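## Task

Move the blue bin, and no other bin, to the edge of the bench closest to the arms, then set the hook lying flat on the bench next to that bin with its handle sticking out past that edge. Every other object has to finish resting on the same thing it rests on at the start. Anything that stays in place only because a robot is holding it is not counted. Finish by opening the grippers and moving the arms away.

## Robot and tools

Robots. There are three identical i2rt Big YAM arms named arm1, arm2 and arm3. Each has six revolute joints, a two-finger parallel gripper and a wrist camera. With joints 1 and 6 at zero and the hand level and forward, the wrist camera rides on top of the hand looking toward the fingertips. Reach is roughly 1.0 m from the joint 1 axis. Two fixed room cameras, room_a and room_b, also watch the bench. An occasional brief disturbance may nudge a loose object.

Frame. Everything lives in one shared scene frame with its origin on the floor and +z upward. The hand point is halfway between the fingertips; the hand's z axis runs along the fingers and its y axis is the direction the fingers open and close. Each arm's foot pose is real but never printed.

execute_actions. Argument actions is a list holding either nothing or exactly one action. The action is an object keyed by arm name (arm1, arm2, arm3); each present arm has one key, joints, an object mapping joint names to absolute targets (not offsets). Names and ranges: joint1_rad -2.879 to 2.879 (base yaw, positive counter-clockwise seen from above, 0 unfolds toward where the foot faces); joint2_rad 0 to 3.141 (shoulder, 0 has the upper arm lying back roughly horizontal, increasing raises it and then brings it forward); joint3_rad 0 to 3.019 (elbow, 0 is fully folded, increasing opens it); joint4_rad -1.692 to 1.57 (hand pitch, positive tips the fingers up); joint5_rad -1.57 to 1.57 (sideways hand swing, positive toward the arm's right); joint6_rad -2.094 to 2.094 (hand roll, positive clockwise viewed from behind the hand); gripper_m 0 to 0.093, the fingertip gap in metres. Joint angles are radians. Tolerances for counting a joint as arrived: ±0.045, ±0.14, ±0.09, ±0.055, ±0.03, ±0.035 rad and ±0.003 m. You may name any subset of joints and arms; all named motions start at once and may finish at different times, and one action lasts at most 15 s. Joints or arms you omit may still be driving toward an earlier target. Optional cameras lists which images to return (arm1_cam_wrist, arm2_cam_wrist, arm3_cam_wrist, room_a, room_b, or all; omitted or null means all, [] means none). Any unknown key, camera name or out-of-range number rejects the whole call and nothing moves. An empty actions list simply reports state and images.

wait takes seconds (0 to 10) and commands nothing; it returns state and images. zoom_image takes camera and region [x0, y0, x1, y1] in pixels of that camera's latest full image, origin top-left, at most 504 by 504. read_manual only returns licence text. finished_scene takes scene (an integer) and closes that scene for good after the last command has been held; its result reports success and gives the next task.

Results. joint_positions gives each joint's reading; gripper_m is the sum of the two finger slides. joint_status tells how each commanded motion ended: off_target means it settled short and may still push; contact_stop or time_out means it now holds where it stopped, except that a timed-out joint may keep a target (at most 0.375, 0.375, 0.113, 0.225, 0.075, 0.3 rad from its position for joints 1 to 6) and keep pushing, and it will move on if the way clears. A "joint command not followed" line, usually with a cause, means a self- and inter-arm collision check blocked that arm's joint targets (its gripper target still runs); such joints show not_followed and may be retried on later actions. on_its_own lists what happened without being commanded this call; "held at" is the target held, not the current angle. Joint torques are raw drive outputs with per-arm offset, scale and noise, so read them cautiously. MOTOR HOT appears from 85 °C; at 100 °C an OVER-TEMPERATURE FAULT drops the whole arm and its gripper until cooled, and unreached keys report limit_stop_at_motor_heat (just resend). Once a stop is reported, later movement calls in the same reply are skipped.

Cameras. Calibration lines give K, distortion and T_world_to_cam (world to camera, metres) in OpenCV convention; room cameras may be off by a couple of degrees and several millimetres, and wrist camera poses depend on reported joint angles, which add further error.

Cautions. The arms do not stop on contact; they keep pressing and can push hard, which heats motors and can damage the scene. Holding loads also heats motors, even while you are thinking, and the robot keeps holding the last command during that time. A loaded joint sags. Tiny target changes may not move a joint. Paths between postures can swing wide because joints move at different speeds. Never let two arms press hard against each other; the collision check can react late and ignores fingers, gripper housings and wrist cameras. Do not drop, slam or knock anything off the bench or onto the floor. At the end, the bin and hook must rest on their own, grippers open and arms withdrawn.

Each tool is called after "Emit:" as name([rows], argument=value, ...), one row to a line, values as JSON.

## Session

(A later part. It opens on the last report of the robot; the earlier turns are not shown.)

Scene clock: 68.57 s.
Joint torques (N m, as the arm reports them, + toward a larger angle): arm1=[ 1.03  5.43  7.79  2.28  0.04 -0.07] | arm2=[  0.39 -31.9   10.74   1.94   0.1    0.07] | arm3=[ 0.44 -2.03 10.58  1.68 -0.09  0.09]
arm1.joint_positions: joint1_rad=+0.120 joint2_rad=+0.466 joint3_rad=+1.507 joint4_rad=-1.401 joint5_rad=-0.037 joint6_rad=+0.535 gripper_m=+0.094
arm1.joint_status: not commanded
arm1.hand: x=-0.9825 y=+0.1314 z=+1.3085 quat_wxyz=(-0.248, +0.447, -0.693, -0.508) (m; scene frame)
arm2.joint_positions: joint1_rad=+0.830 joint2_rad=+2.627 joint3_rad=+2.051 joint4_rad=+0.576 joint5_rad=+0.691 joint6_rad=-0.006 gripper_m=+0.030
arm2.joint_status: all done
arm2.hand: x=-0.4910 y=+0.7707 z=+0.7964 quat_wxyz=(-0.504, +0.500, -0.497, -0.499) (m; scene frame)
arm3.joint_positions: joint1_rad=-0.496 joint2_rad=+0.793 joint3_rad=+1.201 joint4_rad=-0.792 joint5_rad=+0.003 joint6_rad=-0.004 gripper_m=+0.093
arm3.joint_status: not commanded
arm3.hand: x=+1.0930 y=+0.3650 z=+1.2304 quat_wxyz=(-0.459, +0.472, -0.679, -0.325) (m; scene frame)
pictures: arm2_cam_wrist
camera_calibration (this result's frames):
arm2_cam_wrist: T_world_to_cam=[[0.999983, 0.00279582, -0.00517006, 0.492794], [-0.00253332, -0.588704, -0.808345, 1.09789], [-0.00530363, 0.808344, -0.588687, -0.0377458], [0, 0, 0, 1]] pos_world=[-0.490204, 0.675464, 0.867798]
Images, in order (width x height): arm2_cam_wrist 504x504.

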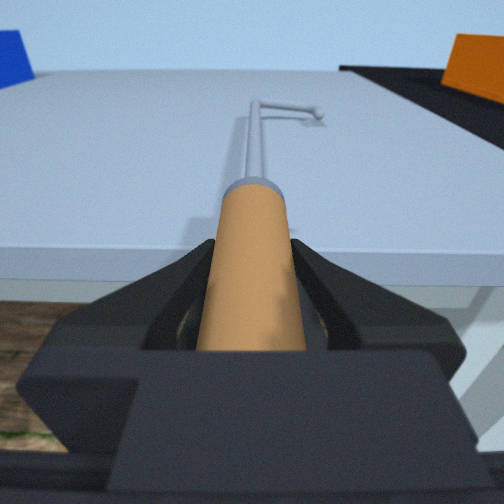

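Emit:
execute_actions([
  {"arm2":{"joints":{"joint2_rad":2.635,"joint4_rad":0.54}}},
], cameras=[])

Emit:
execute_actions([
  {"arm2":{"joints":{"gripper_m":0.093}}},
], cameras=[])

Emit:
execute_actions([
  {"arm2":{"joints":{"joint2_rad":2.35}}},
], cameras=[])

Emit:
execute_actions([
  {"arm2":{"joints":{"joint1_rad":-0.3,"joint2_rad":0.8,"joint3_rad":1.2,"joint4_rad":-0.8,"joint5_rad":0}},"arm1":{"joints":{"joint2_rad":1.2,"joint3_rad":1.935,"joint4_rad":0.59,"joint5_rad":-0.68,"joint6_rad":0}}},
], cameras=[])

Emit:
execute_actions([
  {"arm1":{"joints":{"joint1_rad":-0.642,"joint2_rad":2.36}}},
], cameras=["arm1_cam_wrist"])

Emit:
execute_actions([
  {"arm1":{"joints":{"joint2_rad":2.485}}},
], cameras=["arm1_cam_wrist"])

Scene clock: 74.40 s.
Joint torques (N m, as the arm reports them, + toward a larger angle): arm1=[ 1.04  5.45  7.78  2.27  0.03 -0.07] | arm2=[  0.44 -29.62  10.78   0.83   0.1    0.08] | arm3=[ 0.17 -1.52 10.5   1.8  -0.08  0.08]
arm1.joint_positions: joint1_rad=+0.120 joint2_rad=+0.466 joint3_rad=+1.507 joint4_rad=-1.401 joint5_rad=-0.037 joint6_rad=+0.535 gripper_m=+0.094
arm1.joint_status: not commanded
arm1.hand: x=-0.9825 y=+0.1314 z=+1.3085 quat_wxyz=(-0.248, +0.447, -0.693, -0.508) (m; scene frame)
arm2.joint_positions: joint1_rad=+0.830 joint2_rad=+2.627 joint3_rad=+2.051 joint4_rad=+0.557 joint5_rad=+0.691 joint6_rad=-0.006 gripper_m=+0.030
arm2.joint_status: all done
arm2.hand: x=-0.4909 y=+0.7707 z=+0.7926 quat_wxyz=(-0.503, +0.507, -0.497, -0.493) (m; scene frame)
arm3.joint_positions: joint1_rad=-0.496 joint2_rad=+0.793 joint3_rad=+1.201 joint4_rad=-0.792 joint5_rad=+0.003 joint6_rad=-0.004 gripper_m=+0.093
arm3.joint_status: not commanded
arm3.hand: x=+1.0930 y=+0.3650 z=+1.2304 quat_wxyz=(-0.459, +0.472, -0.679, -0.325) (m; scene frame)
pictures: none
No camera images: the call's "cameras" was empty. Leave "cameras" out to get every camera's image.

Scene clock: 75.13 s.
Joint torques (N m, as the arm reports them, + toward a larger angle): arm1=[ 1.03  5.42  7.8   2.27  0.03 -0.07] | arm2=[  0.37 -29.78  10.82   1.09   0.09   0.1 ] | arm3=[ 0.27 -2.73 10.42  1.8  -0.09  0.11]
arm1.joint_positions: joint1_rad=+0.120 joint2_rad=+0.466 joint3_rad=+1.507 joint4_rad=-1.401 joint5_rad=-0.037 joint6_rad=+0.535 gripper_m=+0.094
arm1.joint_status: not commanded
arm1.hand: x=-0.9825 y=+0.1314 z=+1.3085 quat_wxyz=(-0.248, +0.447, -0.693, -0.508) (m; scene frame)
arm2.joint_positions: joint1_rad=+0.830 joint2_rad=+2.625 joint3_rad=+2.051 joint4_rad=+0.552 joint5_rad=+0.691 joint6_rad=-0.005 gripper_m=+0.093
arm2.joint_status: all done
arm2.hand: x=-0.4911 y=+0.7708 z=+0.7932 quat_wxyz=(-0.503, +0.508, -0.498, -0.492) (m; scene frame)
arm3.joint_positions: joint1_rad=-0.496 joint2_rad=+0.793 joint3_rad=+1.201 joint4_rad=-0.792 joint5_rad=+0.003 joint6_rad=-0.004 gripper_m=+0.093
arm3.joint_status: not commanded
arm3.hand: x=+1.0930 y=+0.3650 z=+1.2304 quat_wxyz=(-0.459, +0.472, -0.679, -0.325) (m; scene frame)
pictures: none
No camera images: the call's "cameras" was empty. Leave "cameras" out to get every camera's image.

Scene clock: 76.70 s.
Joint torques (N m, as the arm reports them, + toward a larger angle): arm1=[ 1.03  5.46  7.79  2.28  0.04 -0.07] | arm2=[  0.47 -26.95  10.28   1.25  -0.04   0.06] | arm3=[-0.28 -2.13 10.55  1.68 -0.08  0.1 ]
arm1.joint_positions: joint1_rad=+0.120 joint2_rad=+0.466 joint3_rad=+1.507 joint4_rad=-1.401 joint5_rad=-0.037 joint6_rad=+0.535 gripper_m=+0.094
arm1.joint_status: not commanded
arm1.hand: x=-0.9825 y=+0.1314 z=+1.3085 quat_wxyz=(-0.248, +0.447, -0.693, -0.508) (m; scene frame)
arm2.joint_positions: joint1_rad=+0.830 joint2_rad=+2.325 joint3_rad=+2.070 joint4_rad=+0.541 joint5_rad=+0.691 joint6_rad=-0.005 gripper_m=+0.093
arm2.joint_status: all done
arm2.hand: x=-0.4830 y=+0.7587 z=+1.0689 quat_wxyz=(-0.508, +0.395, -0.482, -0.595) (m; scene frame)
arm3.joint_positions: joint1_rad=-0.496 joint2_rad=+0.793 joint3_rad=+1.201 joint4_rad=-0.792 joint5_rad=+0.003 joint6_rad=-0.004 gripper_m=+0.093
arm3.joint_status: not commanded
arm3.hand: x=+1.0930 y=+0.3650 z=+1.2304 quat_wxyz=(-0.459, +0.472, -0.679, -0.325) (m; scene frame)
pictures: none
No camera images: the call's "cameras" was empty. Leave "cameras" out to get every camera's image.

Scene clock: 78.83 s.
Joint torques (N m, as the arm reports them, + toward a larger angle): arm1=[ 1.   -3.41  8.76  0.69  0.29 -0.04] | arm2=[ 0.44 -3.76  8.45  1.25  0.04  0.07] | arm3=[-0.11 -2.21 10.6   1.67 -0.05  0.12]
arm1.joint_positions: joint1_rad=+0.120 joint2_rad=+1.190 joint3_rad=+1.909 joint4_rad=+0.579 joint5_rad=-0.677 joint6_rad=+0.007 gripper_m=+0.094
arm1.joint_status: all done
arm1.hand: x=-1.0979 y=+0.2762 z=+1.6618 quat_wxyz=(-0.596, +0.322, +0.153, -0.719) (m; scene frame)
arm2.joint_positions: joint1_rad=-0.298 joint2_rad=+0.789 joint3_rad=+1.212 joint4_rad=-0.790 joint5_rad=+0.002 joint6_rad=-0.004 gripper_m=+0.093
arm2.joint_status: all done
arm2.hand: x=+0.1665 y=+0.3396 z=+1.2612 quat_wxyz=(-0.481, +0.442, -0.694, -0.304) (m; scene frame)
arm3.joint_positions: joint1_rad=-0.496 joint2_rad=+0.793 joint3_rad=+1.201 joint4_rad=-0.792 joint5_rad=+0.003 joint6_rad=-0.004 gripper_m=+0.093
arm3.joint_status: not commanded
arm3.hand: x=+1.0930 y=+0.3650 z=+1.2304 quat_wxyz=(-0.459, +0.472, -0.679, -0.325) (m; scene frame)
pictures: none
No camera images: the call's "cameras" was empty. Leave "cameras" out to get every camera's image.

Scene clock: 80.87 s.
Joint torques (N m, as the arm reports them, + toward a larger angle): arm1=[  0.3  -24.14  12.44   2.22   0.    -0.09] | arm2=[ 0.44 -3.54  8.6   1.23  0.05  0.07] | arm3=[-0.29 -2.59 10.37  1.75 -0.06  0.1 ]
arm1.joint_positions: joint1_rad=-0.636 joint2_rad=+2.383 joint3_rad=+1.893 joint4_rad=+0.582 joint5_rad=-0.679 joint6_rad=+0.006 gripper_m=+0.094
arm1.joint_status: all done
arm1.hand: x=-0.4922 y=+0.7522 z=+0.8830 quat_wxyz=(-0.529, +0.499, -0.468, -0.502) (m; scene frame)
arm2.joint_positions: joint1_rad=-0.298 joint2_rad=+0.789 joint3_rad=+1.212 joint4_rad=-0.790 joint5_rad=+0.002 joint6_rad=-0.004 gripper_m=+0.093
arm2.joint_status: not commanded
arm2.hand: x=+0.1665 y=+0.3396 z=+1.2612 quat_wxyz=(-0.481, +0.442, -0.694, -0.304) (m; scene frame)
arm3.joint_positions: joint1_rad=-0.496 joint2_rad=+0.793 joint3_rad=+1.201 joint4_rad=-0.792 joint5_rad=+0.003 joint6_rad=-0.004 gripper_m=+0.093
arm3.joint_status: not commanded
arm3.hand: x=+1.0930 y=+0.3650 z=+1.2304 quat_wxyz=(-0.459, +0.472, -0.679, -0.325) (m; scene frame)
pictures: arm1_cam_wrist
camera_calibration (this result's frames):
arm1_cam_wrist: T_world_to_cam=[[0.998724, 0.0120722, 0.0490458, 0.443092], [0.0482159, -0.51716, -0.85453, 1.17513], [0.0150485, 0.855804, -0.517082, -0.0520227], [0, 0, 0, 1]] pos_world=[-0.498403, 0.646903, 0.955554]
Images, in order (width x height): arm1_cam_wrist 504x504.

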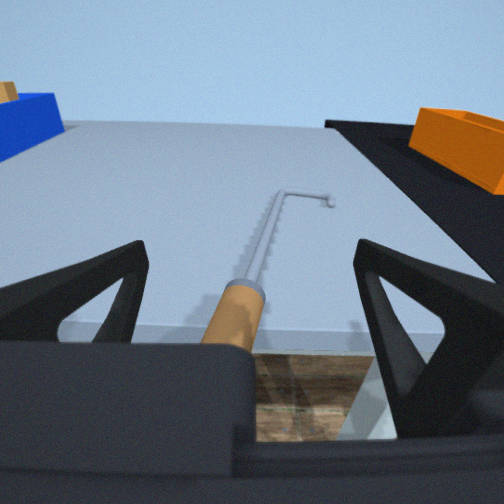

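Scene clock: 82.27 s.
Joint torques (N m, as the arm reports them, + toward a larger angle): arm1=[  0.39 -23.98  11.36   2.21  -0.04  -0.09] | arm2=[ 0.5  -3.46  8.53  1.22  0.07  0.07] | arm3=[ 0.32 -1.7  10.5   1.8  -0.06  0.14]
arm1.joint_positions: joint1_rad=-0.636 joint2_rad=+2.495 joint3_rad=+1.899 joint4_rad=+0.582 joint5_rad=-0.679 joint6_rad=+0.006 gripper_m=+0.094
arm1.joint_status: all done
arm1.hand: x=-0.4907 y=+0.7527 z=+0.7891 quat_wxyz=(-0.492, +0.503, -0.506, -0.498) (m; scene frame)
arm2.joint_positions: joint1_rad=-0.298 joint2_rad=+0.789 joint3_rad=+1.212 joint4_rad=-0.790 joint5_rad=+0.002 joint6_rad=-0.004 gripper_m=+0.093
arm2.joint_status: not commanded
arm2.hand: x=+0.1665 y=+0.3396 z=+1.2612 quat_wxyz=(-0.481, +0.442, -0.694, -0.304) (m; scene frame)
arm3.joint_positions: joint1_rad=-0.496 joint2_rad=+0.793 joint3_rad=+1.201 joint4_rad=-0.792 joint5_rad=+0.003 joint6_rad=-0.004 gripper_m=+0.093
arm3.joint_status: not commanded
arm3.hand: x=+1.0930 y=+0.3650 z=+1.2304 quat_wxyz=(-0.459, +0.472, -0.679, -0.325) (m; scene frame)
pictures: arm1_cam_wrist
camera_calibration (this result's frames):
arm1_cam_wrist: T_world_to_cam=[[0.999757, 0.0123627, -0.0182665, 0.49965], [-0.00755458, -0.586141, -0.810174, 1.08461], [-0.0207227, 0.810115, -0.585905, -0.0297912], [0, 0, 0, 1]] pos_world=[-0.491952, 0.653695, 0.870398]
Images, in order (width x height): arm1_cam_wrist 504x504.

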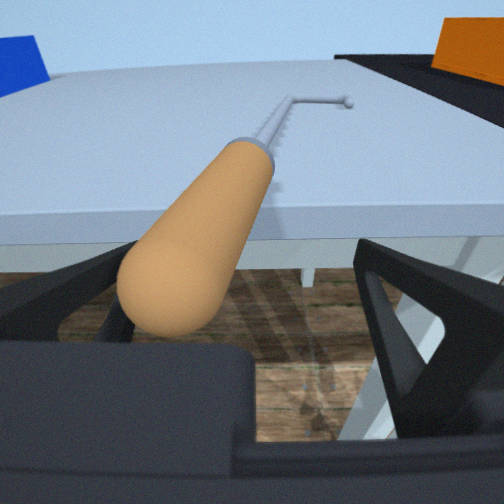

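Emit:
execute_actions([
  {"arm1":{"joints":{"joint1_rad":-0.58,"joint5_rad":-0.56,"joint4_rad":0.635}}},
], cameras=["arm1_cam_wrist"])

Scene clock: 86.50 s.
Joint torques (N m, as the arm reports them, + toward a larger angle): arm1=[  0.33 -23.58  11.42   2.81   0.15  -0.09] | arm2=[ 0.46 -3.41  8.56  1.24  0.05  0.06] | arm3=[ 0.03 -2.12 10.66  1.71 -0.08  0.07]
arm1.joint_positions: joint1_rad=-0.575 joint2_rad=+2.495 joint3_rad=+1.899 joint4_rad=+0.617 joint5_rad=-0.563 joint6_rad=+0.006 gripper_m=+0.094
arm1.joint_status: all done
arm1.hand: x=-0.5183 y=+0.7802 z=+0.7962 quat_wxyz=(-0.518, +0.488, -0.507, -0.487) (m; scene frame)
arm2.joint_positions: joint1_rad=-0.298 joint2_rad=+0.789 joint3_rad=+1.212 joint4_rad=-0.790 joint5_rad=+0.002 joint6_rad=-0.004 gripper_m=+0.093
arm2.joint_status: not commanded
arm2.hand: x=+0.1665 y=+0.3396 z=+1.2612 quat_wxyz=(-0.481, +0.442, -0.694, -0.304) (m; scene frame)
arm3.joint_positions: joint1_rad=-0.496 joint2_rad=+0.793 joint3_rad=+1.201 joint4_rad=-0.792 joint5_rad=+0.003 joint6_rad=-0.004 gripper_m=+0.093
arm3.joint_status: not commanded
arm3.hand: x=+1.0930 y=+0.3650 z=+1.2304 quat_wxyz=(-0.459, +0.472, -0.679, -0.325) (m; scene frame)
pictures: arm1_cam_wrist
camera_calibration (this result's frames):
arm1_cam_wrist: T_world_to_cam=[[0.999146, -0.0412608, 0.00230489, 0.552133], [-0.0213123, -0.562267, -0.826681, 1.09367], [0.0354055, 0.825926, -0.562666, -0.050277], [0, 0, 0, 1]] pos_world=[-0.526573, 0.67924, 0.874553]
Images, in order (width x height): arm1_cam_wrist 504x504.

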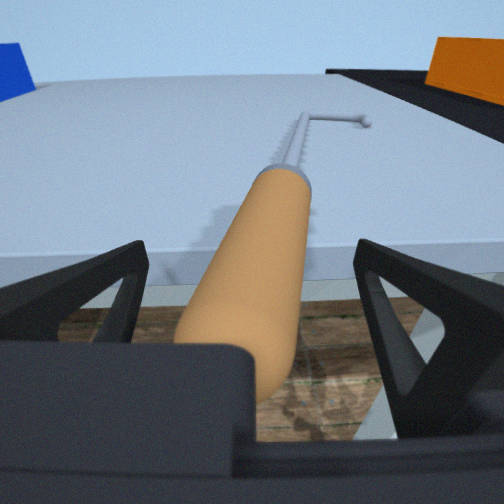

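Emit:
execute_actions([
  {"arm1":{"joints":{"gripper_m":0}}},
], cameras=[])

Emit:
execute_actions([
  {"arm1":{"joints":{"joint2_rad":2.38,"joint4_rad":0.55}}},
], cameras=["arm1_cam_wrist"])

Emit:
execute_actions([
  {"arm1":{"joints":{"joint6_rad":1.57}}},
], cameras=["arm1_cam_wrist"])

Emit:
execute_actions([
  {"arm1":{"joints":{"joint2_rad":1.93,"joint3_rad":1.55,"joint4_rad":0.55}}},
], cameras=[])

Emit:
execute_actions([
  {"arm1":{"joints":{"joint1_rad":0.05,"joint5_rad":-0.1}}},
], cameras=["arm1_cam_wrist","room_a","room_b"])

Emit:
zoom_image(camera="room_b", region=[40, 140, 180, 260])

Emit:
zoom_image(camera="room_a", region=[320, 200, 480, 330])

Scene clock: 94.27 s.
Joint torques (N m, as the arm reports them, + toward a larger angle): arm1=[  1.03 -23.43  11.27   2.78   0.2   -0.04] | arm2=[ 0.41 -3.57  8.53  1.25  0.05  0.06] | arm3=[-0.1  -2.27 10.6   1.89 -0.12  0.09]
arm1.joint_positions: joint1_rad=-0.580 joint2_rad=+2.496 joint3_rad=+1.899 joint4_rad=+0.618 joint5_rad=-0.565 joint6_rad=+0.002 gripper_m=+0.030
arm1.joint_status: gripper_m off_target (ended at +0.030, target +0.000)
arm1.hand: x=-0.5143 y=+0.7779 z=+0.7960 quat_wxyz=(-0.520, +0.488, -0.507, -0.485) (m; scene frame)
arm2.joint_positions: joint1_rad=-0.298 joint2_rad=+0.789 joint3_rad=+1.212 joint4_rad=-0.790 joint5_rad=+0.002 joint6_rad=-0.004 gripper_m=+0.093
arm2.joint_status: not commanded
arm2.hand: x=+0.1665 y=+0.3396 z=+1.2612 quat_wxyz=(-0.481, +0.442, -0.694, -0.304) (m; scene frame)
arm3.joint_positions: joint1_rad=-0.496 joint2_rad=+0.793 joint3_rad=+1.201 joint4_rad=-0.792 joint5_rad=+0.003 joint6_rad=-0.004 gripper_m=+0.093
arm3.joint_status: not commanded
arm3.hand: x=+1.0930 y=+0.3650 z=+1.2304 quat_wxyz=(-0.459, +0.472, -0.679, -0.325) (m; scene frame)
pictures: none
No camera images: the call's "cameras" was empty. Leave "cameras" out to get every camera's image.

Scene clock: 95.10 s.
Joint torques (N m, as the arm reports them, + toward a larger angle): arm1=[  0.71 -27.44  11.5    2.44   0.14  -0.02] | arm2=[ 0.3  -3.51  8.54  1.21  0.04  0.07] | arm3=[-0.36 -1.95 10.54  1.81 -0.11  0.11]
arm1.joint_positions: joint1_rad=-0.580 joint2_rad=+2.438 joint3_rad=+1.899 joint4_rad=+0.540 joint5_rad=-0.563 joint6_rad=-0.001 gripper_m=+0.030
arm1.joint_status: all done
arm1.hand: x=-0.5134 y=+0.7792 z=+0.8298 quat_wxyz=(-0.514, +0.489, -0.514, -0.482) (m; scene frame)
arm2.joint_positions: joint1_rad=-0.298 joint2_rad=+0.789 joint3_rad=+1.212 joint4_rad=-0.790 joint5_rad=+0.002 joint6_rad=-0.004 gripper_m=+0.093
arm2.joint_status: not commanded
arm2.hand: x=+0.1665 y=+0.3396 z=+1.2612 quat_wxyz=(-0.481, +0.442, -0.694, -0.304) (m; scene frame)
arm3.joint_positions: joint1_rad=-0.496 joint2_rad=+0.793 joint3_rad=+1.201 joint4_rad=-0.792 joint5_rad=+0.003 joint6_rad=-0.004 gripper_m=+0.093
arm3.joint_status: not commanded
arm3.hand: x=+1.0930 y=+0.3650 z=+1.2304 quat_wxyz=(-0.459, +0.472, -0.679, -0.325) (m; scene frame)
pictures: arm1_cam_wrist
camera_calibration (this result's frames):
arm1_cam_wrist: T_world_to_cam=[[0.998904, -0.0467762, -0.00151095, 0.554522], [-0.0281708, -0.575178, -0.817543, 1.11998], [0.0373725, 0.81669, -0.575866, -0.0115715], [0, 0, 0, 1]] pos_world=[-0.521931, 0.679577, 0.909806]
Images, in order (width x height): arm1_cam_wrist 504x504.

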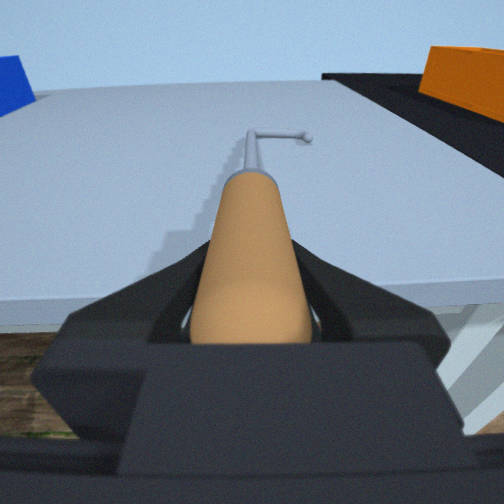

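Scene clock: 97.27 s.
Joint torques (N m, as the arm reports them, + toward a larger angle): arm1=[  0.86 -24.87  11.79   2.21  -0.1    0.14] | arm2=[ 0.45 -3.46  8.51  1.26  0.06  0.07] | arm3=[ 0.19 -2.02 10.66  1.75 -0.09  0.12]
arm1.joint_positions: joint1_rad=-0.581 joint2_rad=+2.408 joint3_rad=+1.899 joint4_rad=+0.545 joint5_rad=-0.557 joint6_rad=+1.548 gripper_m=+0.029
arm1.joint_status: all done
arm1.hand: x=-0.5124 y=+0.7789 z=+0.8576 quat_wxyz=(-0.040, -0.005, -0.699, -0.714) (m; scene frame)
arm2.joint_positions: joint1_rad=-0.298 joint2_rad=+0.789 joint3_rad=+1.212 joint4_rad=-0.790 joint5_rad=+0.002 joint6_rad=-0.004 gripper_m=+0.093
arm2.joint_status: not commanded
arm2.hand: x=+0.1665 y=+0.3396 z=+1.2612 quat_wxyz=(-0.481, +0.442, -0.694, -0.304) (m; scene frame)
arm3.joint_positions: joint1_rad=-0.496 joint2_rad=+0.793 joint3_rad=+1.201 joint4_rad=-0.792 joint5_rad=+0.003 joint6_rad=-0.004 gripper_m=+0.093
arm3.joint_status: not commanded
arm3.hand: x=+1.0930 y=+0.3650 z=+1.2304 quat_wxyz=(-0.459, +0.472, -0.679, -0.325) (m; scene frame)
pictures: arm1_cam_wrist
camera_calibration (this result's frames):
arm1_cam_wrist: T_world_to_cam=[[0.0413456, 0.0307778, -0.998671, 0.857596], [-0.854213, -0.517385, -0.0513101, 0.0171275], [-0.518276, 0.855199, 0.00489918, -0.808132], [0, 0, 0, 1]] pos_world=[-0.439663, 0.67358, 0.861294]
Images, in order (width x height): arm1_cam_wrist 504x504.

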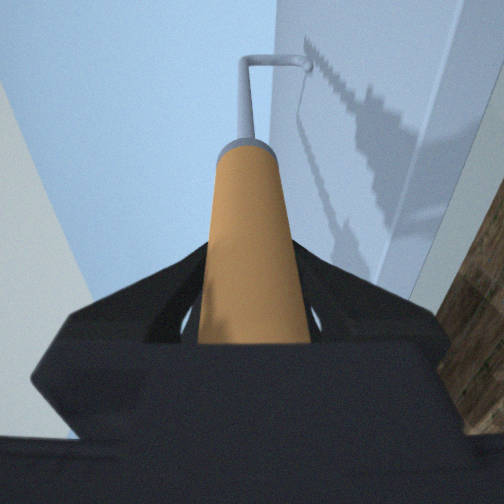

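Scene clock: 98.67 s.
Joint torques (N m, as the arm reports them, + toward a larger angle): arm1=[  0.7  -20.54  11.95   3.23  -0.01  -0.19] | arm2=[ 0.55 -3.6   8.56  1.26  0.05  0.07] | arm3=[-0.05 -1.72 10.65  1.64 -0.07  0.11]
arm1.joint_positions: joint1_rad=-0.581 joint2_rad=+1.959 joint3_rad=+1.516 joint4_rad=+0.525 joint5_rad=-0.559 joint6_rad=+1.576 gripper_m=+0.029
arm1.joint_status: all done
arm1.hand: x=-0.5773 y=+0.6909 z=+1.0117 quat_wxyz=(-0.038, -0.005, -0.685, -0.728) (m; scene frame)
arm2.joint_positions: joint1_rad=-0.298 joint2_rad=+0.789 joint3_rad=+1.212 joint4_rad=-0.790 joint5_rad=+0.002 joint6_rad=-0.004 gripper_m=+0.093
arm2.joint_status: not commanded
arm2.hand: x=+0.1665 y=+0.3396 z=+1.2612 quat_wxyz=(-0.481, +0.442, -0.694, -0.304) (m; scene frame)
arm3.joint_positions: joint1_rad=-0.496 joint2_rad=+0.793 joint3_rad=+1.201 joint4_rad=-0.792 joint5_rad=+0.003 joint6_rad=-0.004 gripper_m=+0.093
arm3.joint_status: not commanded
arm3.hand: x=+1.0930 y=+0.3650 z=+1.2304 quat_wxyz=(-0.459, +0.472, -0.679, -0.325) (m; scene frame)
pictures: none
No camera images: the call's "cameras" was empty. Leave "cameras" out to get every camera's image.

Scene clock: 100.77 s.
Joint torques (N m, as the arm reports them, + toward a larger angle): arm1=[  1.29 -20.97  11.87   3.2    0.02  -0.34] | arm2=[ 0.36 -3.47  8.55  1.27  0.04  0.06] | arm3=[-0.28 -2.89 10.47  1.81 -0.11  0.1 ]
arm1.joint_positions: joint1_rad=+0.050 joint2_rad=+1.962 joint3_rad=+1.516 joint4_rad=+0.525 joint5_rad=-0.100 joint6_rad=+1.588 gripper_m=+0.029
arm1.joint_status: all done
arm1.hand: x=-0.9892 y=+0.8110 z=+1.0086 quat_wxyz=(+0.042, +0.036, -0.681, -0.730) (m; scene frame)
arm2.joint_positions: joint1_rad=-0.298 joint2_rad=+0.789 joint3_rad=+1.212 joint4_rad=-0.790 joint5_rad=+0.002 joint6_rad=-0.004 gripper_m=+0.093
arm2.joint_status: not commanded
arm2.hand: x=+0.1665 y=+0.3396 z=+1.2612 quat_wxyz=(-0.481, +0.442, -0.694, -0.304) (m; scene frame)
arm3.joint_positions: joint1_rad=-0.496 joint2_rad=+0.793 joint3_rad=+1.201 joint4_rad=-0.792 joint5_rad=+0.003 joint6_rad=-0.004 gripper_m=+0.093
arm3.joint_status: not commanded
arm3.hand: x=+1.0930 y=+0.3650 z=+1.2304 quat_wxyz=(-0.459, +0.472, -0.679, -0.325) (m; scene frame)
pictures: arm1_cam_wrist, room_a, room_b
camera_calibration (this result's frames):
arm1_cam_wrist: T_world_to_cam=[[-0.0217311, 0.0781239, -0.996707, 0.924369], [-0.752967, -0.657122, -0.0350897, -0.168683], [-0.657699, 0.749725, 0.0731047, -1.20461], [0, 0, 0, 1]] pos_world=[-0.899197, 0.720066, 1.00347]
Images, in order (width x height): arm1_cam_wrist 504x504, room_a 504x504, room_b 504x504.

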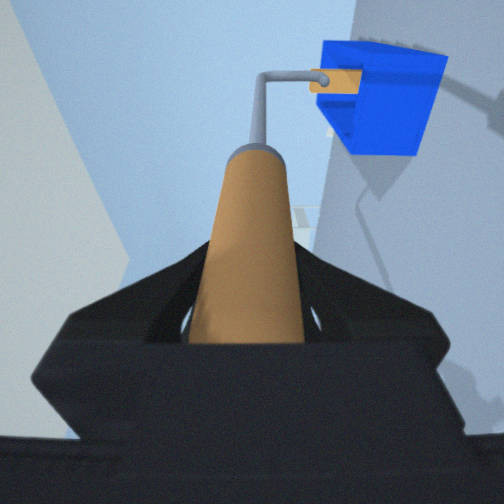

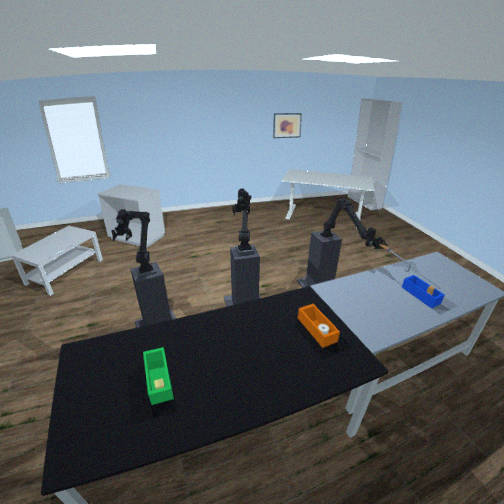

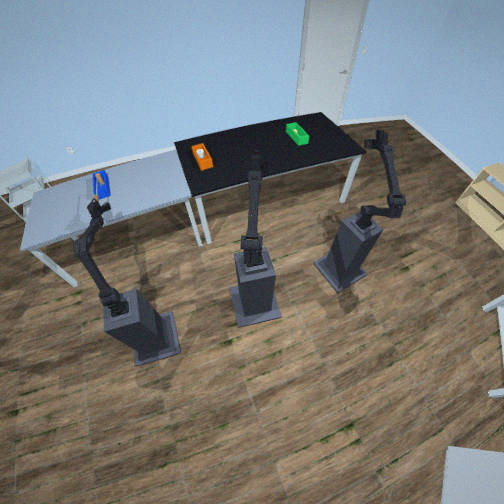

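Region (40, 140, 180, 260) of room_b's 504x504 image, scaled by 3.600, with more detail than that image has; it fills the top 432 rows of this view, and the rest is white.

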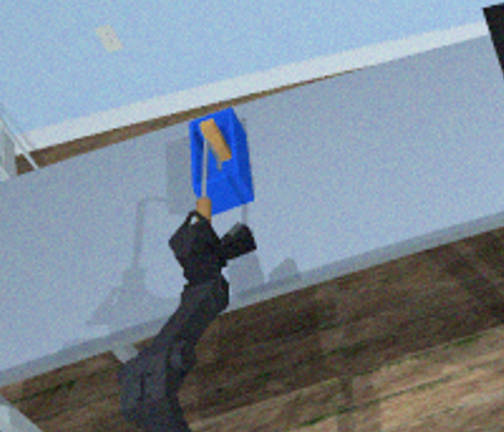

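Region (320, 200, 480, 330) of room_a's 504x504 image, scaled by 3.150, with more detail than that image has; it fills the top 410 rows of this view, and the rest is white.

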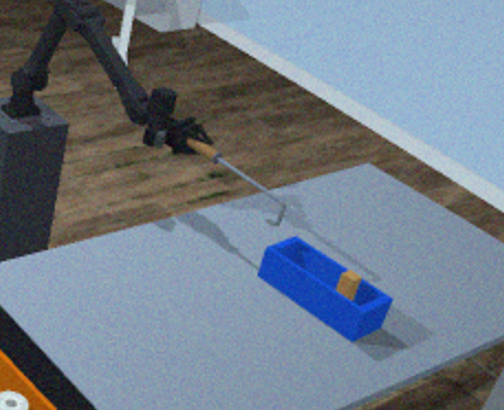

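Emit:
execute_actions([
  {"arm1":{"joints":{"joint1_rad":0.095,"joint2_rad":2.1,"joint3_rad":1.95,"joint4_rad":0.42}}},
], cameras=[])

Emit:
execute_actions([
  {"arm1":{"joints":{"joint2_rad":2.31,"joint3_rad":2.30,"joint4_rad":0.25}}},
], cameras=["arm1_cam_wrist","room_a"])

Emit:
zoom_image(camera="room_a", region=[350, 220, 470, 320])

Scene clock: 112.03 s.
Joint torques (N m, as the arm reports them, + toward a larger angle): arm1=[  0.66 -24.85  16.41   3.38   0.07  -0.24] | arm2=[ 0.61 -3.35  8.59  1.23  0.05  0.08] | arm3=[ 0.29 -2.72 10.58  1.83 -0.09  0.12]
arm1.joint_positions: joint1_rad=+0.099 joint2_rad=+2.151 joint3_rad=+1.866 joint4_rad=+0.393 joint5_rad=-0.101 joint6_rad=+1.580 gripper_m=+0.029
arm1.joint_status: all done
arm1.hand: x=-1.0345 y=+0.8873 z=+1.0270 quat_wxyz=(+0.057, +0.057, -0.669, -0.739) (m; scene frame)
arm2.joint_positions: joint1_rad=-0.298 joint2_rad=+0.789 joint3_rad=+1.212 joint4_rad=-0.790 joint5_rad=+0.002 joint6_rad=-0.004 gripper_m=+0.093
arm2.joint_status: not commanded
arm2.hand: x=+0.1665 y=+0.3396 z=+1.2612 quat_wxyz=(-0.481, +0.442, -0.694, -0.304) (m; scene frame)
arm3.joint_positions: joint1_rad=-0.496 joint2_rad=+0.793 joint3_rad=+1.201 joint4_rad=-0.792 joint5_rad=+0.003 joint6_rad=-0.004 gripper_m=+0.093
arm3.joint_status: not commanded
arm3.hand: x=+1.0930 y=+0.3650 z=+1.2304 quat_wxyz=(-0.459, +0.472, -0.679, -0.325) (m; scene frame)
pictures: none
No camera images: the call's "cameras" was empty. Leave "cameras" out to get every camera's image.

Scene clock: 114.33 s.
Joint torques (N m, as the arm reports them, + toward a larger angle): arm1=[  0.6  -28.35  17.69   3.39   0.07  -0.24] | arm2=[ 0.59 -3.53  8.56  1.23  0.04  0.07] | arm3=[ 0.09 -2.37 10.58  1.8  -0.12  0.08]
arm1.joint_positions: joint1_rad=+0.099 joint2_rad=+2.371 joint3_rad=+2.204 joint4_rad=+0.221 joint5_rad=-0.101 joint6_rad=+1.580 gripper_m=+0.029
arm1.joint_status: joint3_rad time_out (moved +0.338 of +0.434); the others done
arm1.on_its_own: joint3_rad reads +2.204 and still pushes toward +2.300 since a time_out
arm1.hand: x=-1.0382 y=+0.9527 z=+0.9931 quat_wxyz=(+0.058, +0.056, -0.688, -0.721) (m; scene frame)
arm2.joint_positions: joint1_rad=-0.298 joint2_rad=+0.789 joint3_rad=+1.212 joint4_rad=-0.790 joint5_rad=+0.002 joint6_rad=-0.004 gripper_m=+0.093
arm2.joint_status: not commanded
arm2.hand: x=+0.1665 y=+0.3396 z=+1.2612 quat_wxyz=(-0.481, +0.442, -0.694, -0.304) (m; scene frame)
arm3.joint_positions: joint1_rad=-0.496 joint2_rad=+0.793 joint3_rad=+1.201 joint4_rad=-0.792 joint5_rad=+0.003 joint6_rad=-0.004 gripper_m=+0.093
arm3.joint_status: not commanded
arm3.hand: x=+1.0930 y=+0.3650 z=+1.2304 quat_wxyz=(-0.459, +0.472, -0.679, -0.325) (m; scene frame)
pictures: arm1_cam_wrist, room_a
camera_calibration (this result's frames):
arm1_cam_wrist: T_world_to_cam=[[-0.0161347, 0.0532779, -0.998449, 0.92799], [-0.718827, -0.694722, -0.0254548, -0.0513334], [-0.695001, 0.717302, 0.0495068, -1.32631], [0, 0, 0, 1]] pos_world=[-0.943717, 0.866264, 0.990905]
Images, in order (width x height): arm1_cam_wrist 504x504, room_a 504x504.

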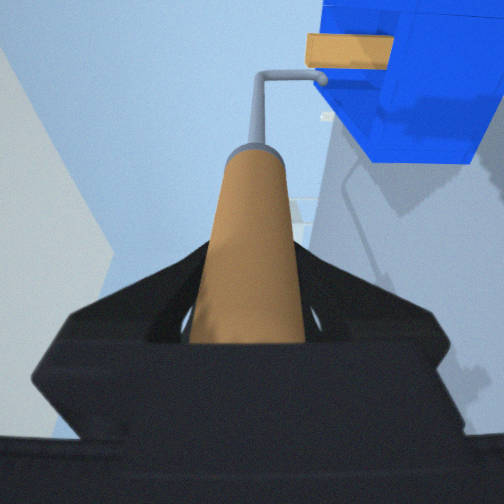

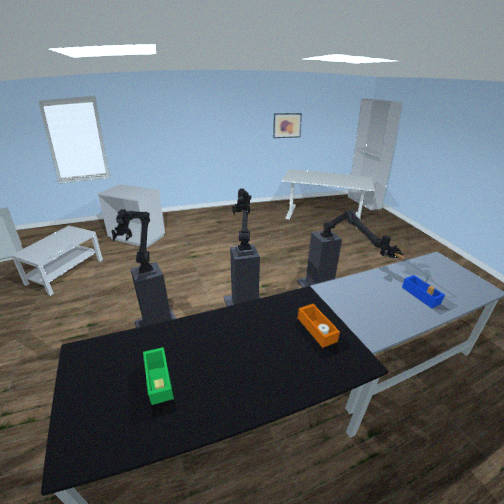

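Region (350, 220, 470, 320) of room_a's 504x504 image, scaled by 4.200, with more detail than that image has.

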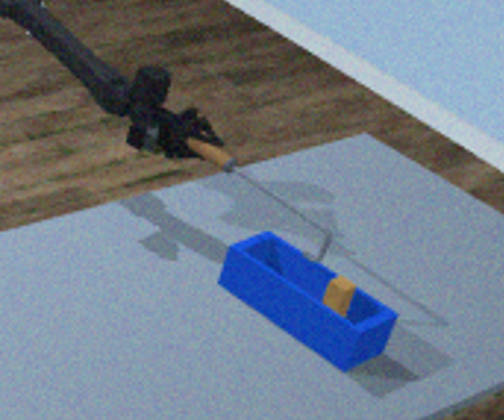

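Emit:
execute_actions([
  {"arm1":{"joints":{"joint2_rad":2.37,"joint3_rad":2.25,"joint4_rad":0.10}}},
], cameras=["arm1_cam_wrist","room_a"])

Emit:
zoom_image(camera="room_a", region=[350, 220, 470, 320])

Scene clock: 118.77 s.
Joint torques (N m, as the arm reports them, + toward a larger angle): arm1=[  0.82 -26.28  13.71   2.8    0.07  -0.21] | arm2=[ 0.39 -3.57  8.53  1.27  0.06  0.07] | arm3=[-0.42 -2.43 10.5   1.84 -0.09  0.11]
arm1.joint_positions: joint1_rad=+0.099 joint2_rad=+2.401 joint3_rad=+2.204 joint4_rad=+0.083 joint5_rad=-0.101 joint6_rad=+1.577 gripper_m=+0.029
arm1.joint_status: all done
arm1.hand: x=-1.0380 y=+0.9552 z=+0.9305 quat_wxyz=(+0.058, +0.055, -0.747, -0.660) (m; scene frame)
arm2.joint_positions: joint1_rad=-0.298 joint2_rad=+0.789 joint3_rad=+1.212 joint4_rad=-0.790 joint5_rad=+0.002 joint6_rad=-0.004 gripper_m=+0.093
arm2.joint_status: not commanded
arm2.hand: x=+0.1665 y=+0.3396 z=+1.2612 quat_wxyz=(-0.481, +0.442, -0.694, -0.304) (m; scene frame)
arm3.joint_positions: joint1_rad=-0.496 joint2_rad=+0.793 joint3_rad=+1.201 joint4_rad=-0.792 joint5_rad=+0.003 joint6_rad=-0.004 gripper_m=+0.093
arm3.joint_status: not commanded
arm3.hand: x=+1.0930 y=+0.3650 z=+1.2304 quat_wxyz=(-0.459, +0.472, -0.679, -0.325) (m; scene frame)
pictures: arm1_cam_wrist, room_a
camera_calibration (this result's frames):
arm1_cam_wrist: T_world_to_cam=[[-0.00345711, -0.114309, -0.993439, 1.03397], [-0.719772, -0.689371, 0.0818264, -0.156919], [-0.694202, 0.715333, -0.0798931, -1.2018], [0, 0, 0, 1]] pos_world=[-0.943664, 0.869704, 0.944015]
Images, in order (width x height): arm1_cam_wrist 504x504, room_a 504x504.

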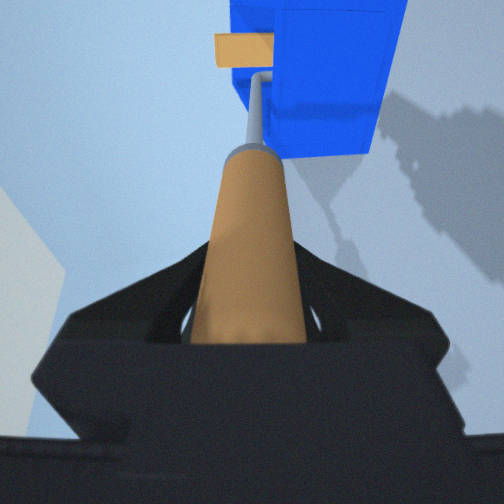

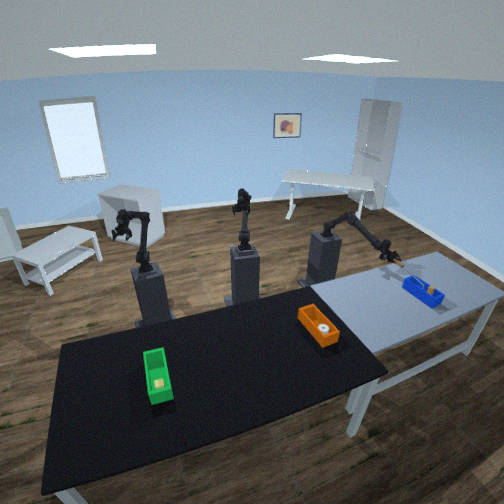

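Region (350, 220, 470, 320) of room_a's 504x504 image, scaled by 4.200, with more detail than that image has.

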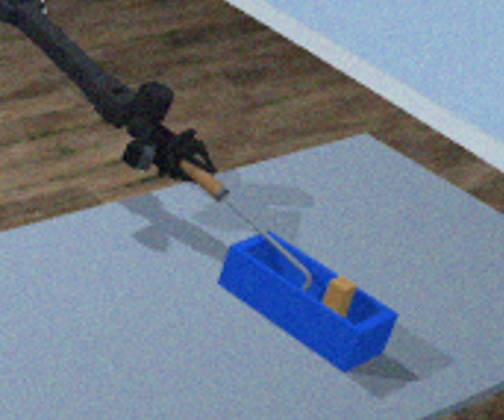

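Hooked. Repeat the pull sequence.

Emit:
execute_actions([
  {"arm1":{"joints":{"joint2_rad":2.22,"joint3_rad":1.92,"joint4_rad":0.27}}},
], cameras=[])

Emit:
execute_actions([
  {"arm1":{"joints":{"joint2_rad":2.085,"joint3_rad":1.69,"joint4_rad":0.38}}},
], cameras=["arm1_cam_wrist"])

Emit:
execute_actions([
  {"arm1":{"joints":{"joint2_rad":1.96,"joint3_rad":1.49,"joint4_rad":0.465}}},
], cameras=[])

Emit:
execute_actions([
  {"arm1":{"joints":{"joint2_rad":1.85,"joint3_rad":1.31,"joint4_rad":0.54}}},
], cameras=[])

Emit:
execute_actions([
  {"arm1":{"joints":{"joint2_rad":1.745,"joint3_rad":1.145,"joint4_rad":0.595}}},
], cameras=[])

Emit:
execute_actions([
  {"arm1":{"joints":{"joint2_rad":1.64,"joint3_rad":0.99,"joint4_rad":0.64}}},
], cameras=[])

Emit:
execute_actions([
  {"arm1":{"joints":{"joint2_rad":1.53,"joint3_rad":0.85,"joint4_rad":0.675}}},
], cameras=["arm1_cam_wrist","room_b"])

Emit:
zoom_image(camera="room_b", region=[50, 170, 170, 270])

Scene clock: 128.57 s.
Joint torques (N m, as the arm reports them, + toward a larger angle): arm1=[  0.6  -25.4   10.     3.03   0.07  -0.2 ] | arm2=[ 0.48 -3.5   8.57  1.25  0.05  0.07] | arm3=[-0.23 -2.32 10.37  1.67 -0.09  0.11]
arm1.joint_positions: joint1_rad=+0.099 joint2_rad=+2.261 joint3_rad=+1.916 joint4_rad=+0.250 joint5_rad=-0.101 joint6_rad=+1.577 gripper_m=+0.029
arm1.joint_status: all done
arm1.hand: x=-1.0352 y=+0.9088 z=+0.9243 quat_wxyz=(+0.057, +0.056, -0.741, -0.667) (m; scene frame)
arm2.joint_positions: joint1_rad=-0.298 joint2_rad=+0.789 joint3_rad=+1.212 joint4_rad=-0.790 joint5_rad=+0.002 joint6_rad=-0.004 gripper_m=+0.093
arm2.joint_status: not commanded
arm2.hand: x=+0.1665 y=+0.3396 z=+1.2612 quat_wxyz=(-0.481, +0.442, -0.694, -0.304) (m; scene frame)
arm3.joint_positions: joint1_rad=-0.496 joint2_rad=+0.793 joint3_rad=+1.201 joint4_rad=-0.792 joint5_rad=+0.003 joint6_rad=-0.004 gripper_m=+0.093
arm3.joint_status: not commanded
arm3.hand: x=+1.0930 y=+0.3650 z=+1.2304 quat_wxyz=(-0.459, +0.472, -0.679, -0.325) (m; scene frame)
pictures: none
No camera images: the call's "cameras" was empty. Leave "cameras" out to get every camera's image.

Scene clock: 129.50 s.
Joint torques (N m, as the arm reports them, + toward a larger angle): arm1=[  0.57 -23.62  10.03   3.35   0.07  -0.2 ] | arm2=[ 0.42 -3.42  8.56  1.26  0.04  0.06] | arm3=[ 0.47 -1.93 10.55  1.75 -0.08  0.15]
arm1.joint_positions: joint1_rad=+0.099 joint2_rad=+2.127 joint3_rad=+1.681 joint4_rad=+0.353 joint5_rad=-0.101 joint6_rad=+1.577 gripper_m=+0.029
arm1.joint_status: all done
arm1.hand: x=-1.0321 y=+0.8582 z=+0.9266 quat_wxyz=(+0.057, +0.056, -0.740, -0.668) (m; scene frame)
arm2.joint_positions: joint1_rad=-0.298 joint2_rad=+0.789 joint3_rad=+1.212 joint4_rad=-0.790 joint5_rad=+0.002 joint6_rad=-0.004 gripper_m=+0.093
arm2.joint_status: not commanded
arm2.hand: x=+0.1665 y=+0.3396 z=+1.2612 quat_wxyz=(-0.481, +0.442, -0.694, -0.304) (m; scene frame)
arm3.joint_positions: joint1_rad=-0.496 joint2_rad=+0.793 joint3_rad=+1.201 joint4_rad=-0.792 joint5_rad=+0.003 joint6_rad=-0.004 gripper_m=+0.093
arm3.joint_status: not commanded
arm3.hand: x=+1.0930 y=+0.3650 z=+1.2304 quat_wxyz=(-0.459, +0.472, -0.679, -0.325) (m; scene frame)
pictures: arm1_cam_wrist
camera_calibration (this result's frames):
arm1_cam_wrist: T_world_to_cam=[[-0.00467083, -0.0938591, -0.995575, 1.00222], [-0.7196, -0.691, 0.068521, -0.205372], [-0.694373, 0.716735, -0.0643135, -1.14448], [0, 0, 0, 1]] pos_world=[-0.937802, 0.772447, 0.938255]
Images, in order (width x height): arm1_cam_wrist 504x504.

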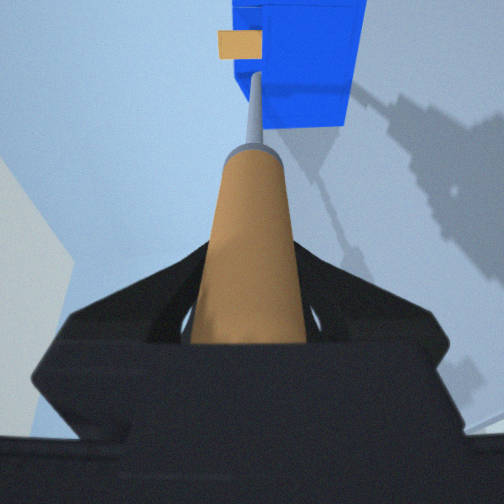

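Scene clock: 130.37 s.
Joint torques (N m, as the arm reports them, + toward a larger angle): arm1=[  0.59 -21.93  10.16   3.79   0.07  -0.2 ] | arm2=[ 0.37 -3.64  8.58  1.21  0.05  0.07] | arm3=[-0.04 -2.51 10.65  1.76 -0.07  0.13]
arm1.joint_positions: joint1_rad=+0.099 joint2_rad=+2.004 joint3_rad=+1.475 joint4_rad=+0.429 joint5_rad=-0.101 joint6_rad=+1.577 gripper_m=+0.029
arm1.joint_status: all done
arm1.hand: x=-1.0290 y=+0.8063 z=+0.9274 quat_wxyz=(+0.057, +0.056, -0.742, -0.666) (m; scene frame)
arm2.joint_positions: joint1_rad=-0.298 joint2_rad=+0.789 joint3_rad=+1.212 joint4_rad=-0.790 joint5_rad=+0.002 joint6_rad=-0.004 gripper_m=+0.093
arm2.joint_status: not commanded
arm2.hand: x=+0.1665 y=+0.3396 z=+1.2612 quat_wxyz=(-0.481, +0.442, -0.694, -0.304) (m; scene frame)
arm3.joint_positions: joint1_rad=-0.496 joint2_rad=+0.793 joint3_rad=+1.201 joint4_rad=-0.792 joint5_rad=+0.003 joint6_rad=-0.004 gripper_m=+0.093
arm3.joint_status: not commanded
arm3.hand: x=+1.0930 y=+0.3650 z=+1.2304 quat_wxyz=(-0.459, +0.472, -0.679, -0.325) (m; scene frame)
pictures: none
No camera images: the call's "cameras" was empty. Leave "cameras" out to get every camera's image.

Scene clock: 131.20 s.
Joint torques (N m, as the arm reports them, + toward a larger angle): arm1=[  0.6  -19.9    9.95   3.96   0.07  -0.2 ] | arm2=[ 0.41 -3.35  8.53  1.24  0.05  0.07] | arm3=[ 0.01 -2.53 10.51  1.86 -0.08  0.11]
arm1.joint_positions: joint1_rad=+0.099 joint2_rad=+1.894 joint3_rad=+1.293 joint4_rad=+0.500 joint5_rad=-0.101 joint6_rad=+1.577 gripper_m=+0.029
arm1.joint_status: all done
arm1.hand: x=-1.0260 y=+0.7556 z=+0.9267 quat_wxyz=(+0.057, +0.056, -0.742, -0.665) (m; scene frame)
arm2.joint_positions: joint1_rad=-0.298 joint2_rad=+0.789 joint3_rad=+1.212 joint4_rad=-0.790 joint5_rad=+0.002 joint6_rad=-0.004 gripper_m=+0.093
arm2.joint_status: not commanded
arm2.hand: x=+0.1665 y=+0.3396 z=+1.2612 quat_wxyz=(-0.481, +0.442, -0.694, -0.304) (m; scene frame)
arm3.joint_positions: joint1_rad=-0.496 joint2_rad=+0.793 joint3_rad=+1.201 joint4_rad=-0.792 joint5_rad=+0.003 joint6_rad=-0.004 gripper_m=+0.093
arm3.joint_status: not commanded
arm3.hand: x=+1.0930 y=+0.3650 z=+1.2304 quat_wxyz=(-0.459, +0.472, -0.679, -0.325) (m; scene frame)
pictures: none
No camera images: the call's "cameras" was empty. Leave "cameras" out to get every camera's image.

Scene clock: 132.00 s.
Joint torques (N m, as the arm reports them, + toward a larger angle): arm1=[  0.62 -17.93   9.81   4.04   0.07  -0.2 ] | arm2=[ 0.56 -3.52  8.61  1.21  0.04  0.07] | arm3=[ 0.22 -2.21 10.41  1.8  -0.08  0.13]
arm1.joint_positions: joint1_rad=+0.099 joint2_rad=+1.785 joint3_rad=+1.125 joint4_rad=+0.554 joint5_rad=-0.101 joint6_rad=+1.577 gripper_m=+0.029
arm1.joint_status: all done
arm1.hand: x=-1.0229 y=+0.7047 z=+0.9256 quat_wxyz=(+0.058, +0.056, -0.744, -0.663) (m; scene frame)
arm2.joint_positions: joint1_rad=-0.298 joint2_rad=+0.789 joint3_rad=+1.212 joint4_rad=-0.790 joint5_rad=+0.002 joint6_rad=-0.004 gripper_m=+0.093
arm2.joint_status: not commanded
arm2.hand: x=+0.1665 y=+0.3396 z=+1.2612 quat_wxyz=(-0.481, +0.442, -0.694, -0.304) (m; scene frame)
arm3.joint_positions: joint1_rad=-0.496 joint2_rad=+0.793 joint3_rad=+1.201 joint4_rad=-0.792 joint5_rad=+0.003 joint6_rad=-0.004 gripper_m=+0.093
arm3.joint_status: not commanded
arm3.hand: x=+1.0930 y=+0.3650 z=+1.2304 quat_wxyz=(-0.459, +0.472, -0.679, -0.325) (m; scene frame)
pictures: none
No camera images: the call's "cameras" was empty. Leave "cameras" out to get every camera's image.

Scene clock: 132.77 s.
Joint torques (N m, as the arm reports them, + toward a larger angle): arm1=[  0.64 -15.82   9.63   4.04   0.07  -0.2 ] | arm2=[ 0.33 -3.4   8.52  1.24  0.06  0.08] | arm3=[-0.16 -2.38 10.6   1.75 -0.05  0.1 ]
arm1.joint_positions: joint1_rad=+0.099 joint2_rad=+1.677 joint3_rad=+0.969 joint4_rad=+0.598 joint5_rad=-0.101 joint6_rad=+1.577 gripper_m=+0.029
arm1.joint_status: all done
arm1.hand: x=-1.0199 y=+0.6538 z=+0.9247 quat_wxyz=(+0.058, +0.056, -0.745, -0.662) (m; scene frame)
arm2.joint_positions: joint1_rad=-0.298 joint2_rad=+0.789 joint3_rad=+1.212 joint4_rad=-0.790 joint5_rad=+0.002 joint6_rad=-0.004 gripper_m=+0.093
arm2.joint_status: not commanded
arm2.hand: x=+0.1665 y=+0.3396 z=+1.2612 quat_wxyz=(-0.481, +0.442, -0.694, -0.304) (m; scene frame)
arm3.joint_positions: joint1_rad=-0.496 joint2_rad=+0.793 joint3_rad=+1.201 joint4_rad=-0.792 joint5_rad=+0.003 joint6_rad=-0.004 gripper_m=+0.093
arm3.joint_status: not commanded
arm3.hand: x=+1.0930 y=+0.3650 z=+1.2304 quat_wxyz=(-0.459, +0.472, -0.679, -0.325) (m; scene frame)
pictures: none
No camera images: the call's "cameras" was empty. Leave "cameras" out to get every camera's image.

Scene clock: 133.57 s.
Joint torques (N m, as the arm reports them, + toward a larger angle): arm1=[  0.67 -13.82   9.86   4.13   0.07  -0.2 ] | arm2=[ 0.43 -3.42  8.57  1.25  0.05  0.07] | arm3=[-0.23 -2.28 10.63  1.6  -0.11  0.1 ]
arm1.joint_positions: joint1_rad=+0.099 joint2_rad=+1.567 joint3_rad=+0.824 joint4_rad=+0.632 joint5_rad=-0.101 joint6_rad=+1.577 gripper_m=+0.029
arm1.joint_status: all done
arm1.hand: x=-1.0169 y=+0.6037 z=+0.9241 quat_wxyz=(+0.058, +0.055, -0.746, -0.661) (m; scene frame)
arm2.joint_positions: joint1_rad=-0.298 joint2_rad=+0.789 joint3_rad=+1.212 joint4_rad=-0.790 joint5_rad=+0.002 joint6_rad=-0.004 gripper_m=+0.093
arm2.joint_status: not commanded
arm2.hand: x=+0.1665 y=+0.3396 z=+1.2612 quat_wxyz=(-0.481, +0.442, -0.694, -0.304) (m; scene frame)
arm3.joint_positions: joint1_rad=-0.496 joint2_rad=+0.793 joint3_rad=+1.201 joint4_rad=-0.792 joint5_rad=+0.003 joint6_rad=-0.004 gripper_m=+0.093
arm3.joint_status: not commanded
arm3.hand: x=+1.0930 y=+0.3650 z=+1.2304 quat_wxyz=(-0.459, +0.472, -0.679, -0.325) (m; scene frame)
pictures: arm1_cam_wrist, room_b
camera_calibration (this result's frames):
arm1_cam_wrist: T_world_to_cam=[[-0.00363661, -0.111282, -0.993782, 0.985812], [-0.719746, -0.68963, 0.0798574, -0.38156], [-0.694228, 0.715561, -0.0775869, -0.938468], [0, 0, 0, 1]] pos_world=[-0.922552, 0.518099, 0.93734]
Images, in order (width x height): arm1_cam_wrist 504x504, room_b 504x504.

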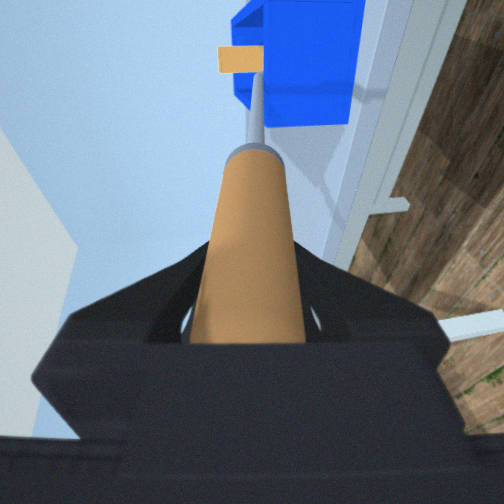

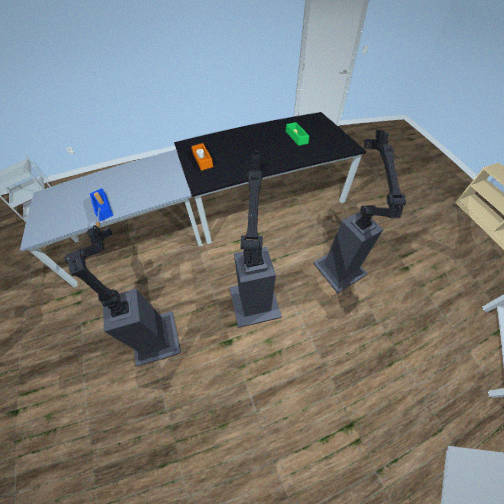

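Region (50, 170, 170, 270) of room_b's 504x504 image, scaled by 4.200, with more detail than that image has.

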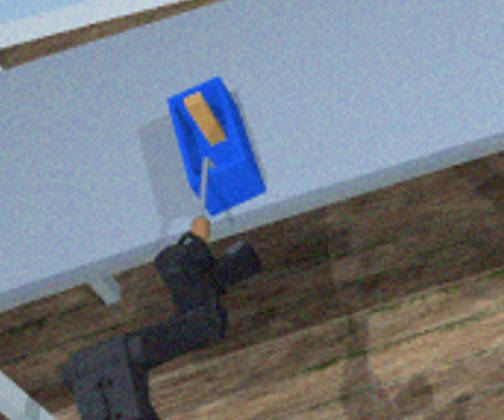

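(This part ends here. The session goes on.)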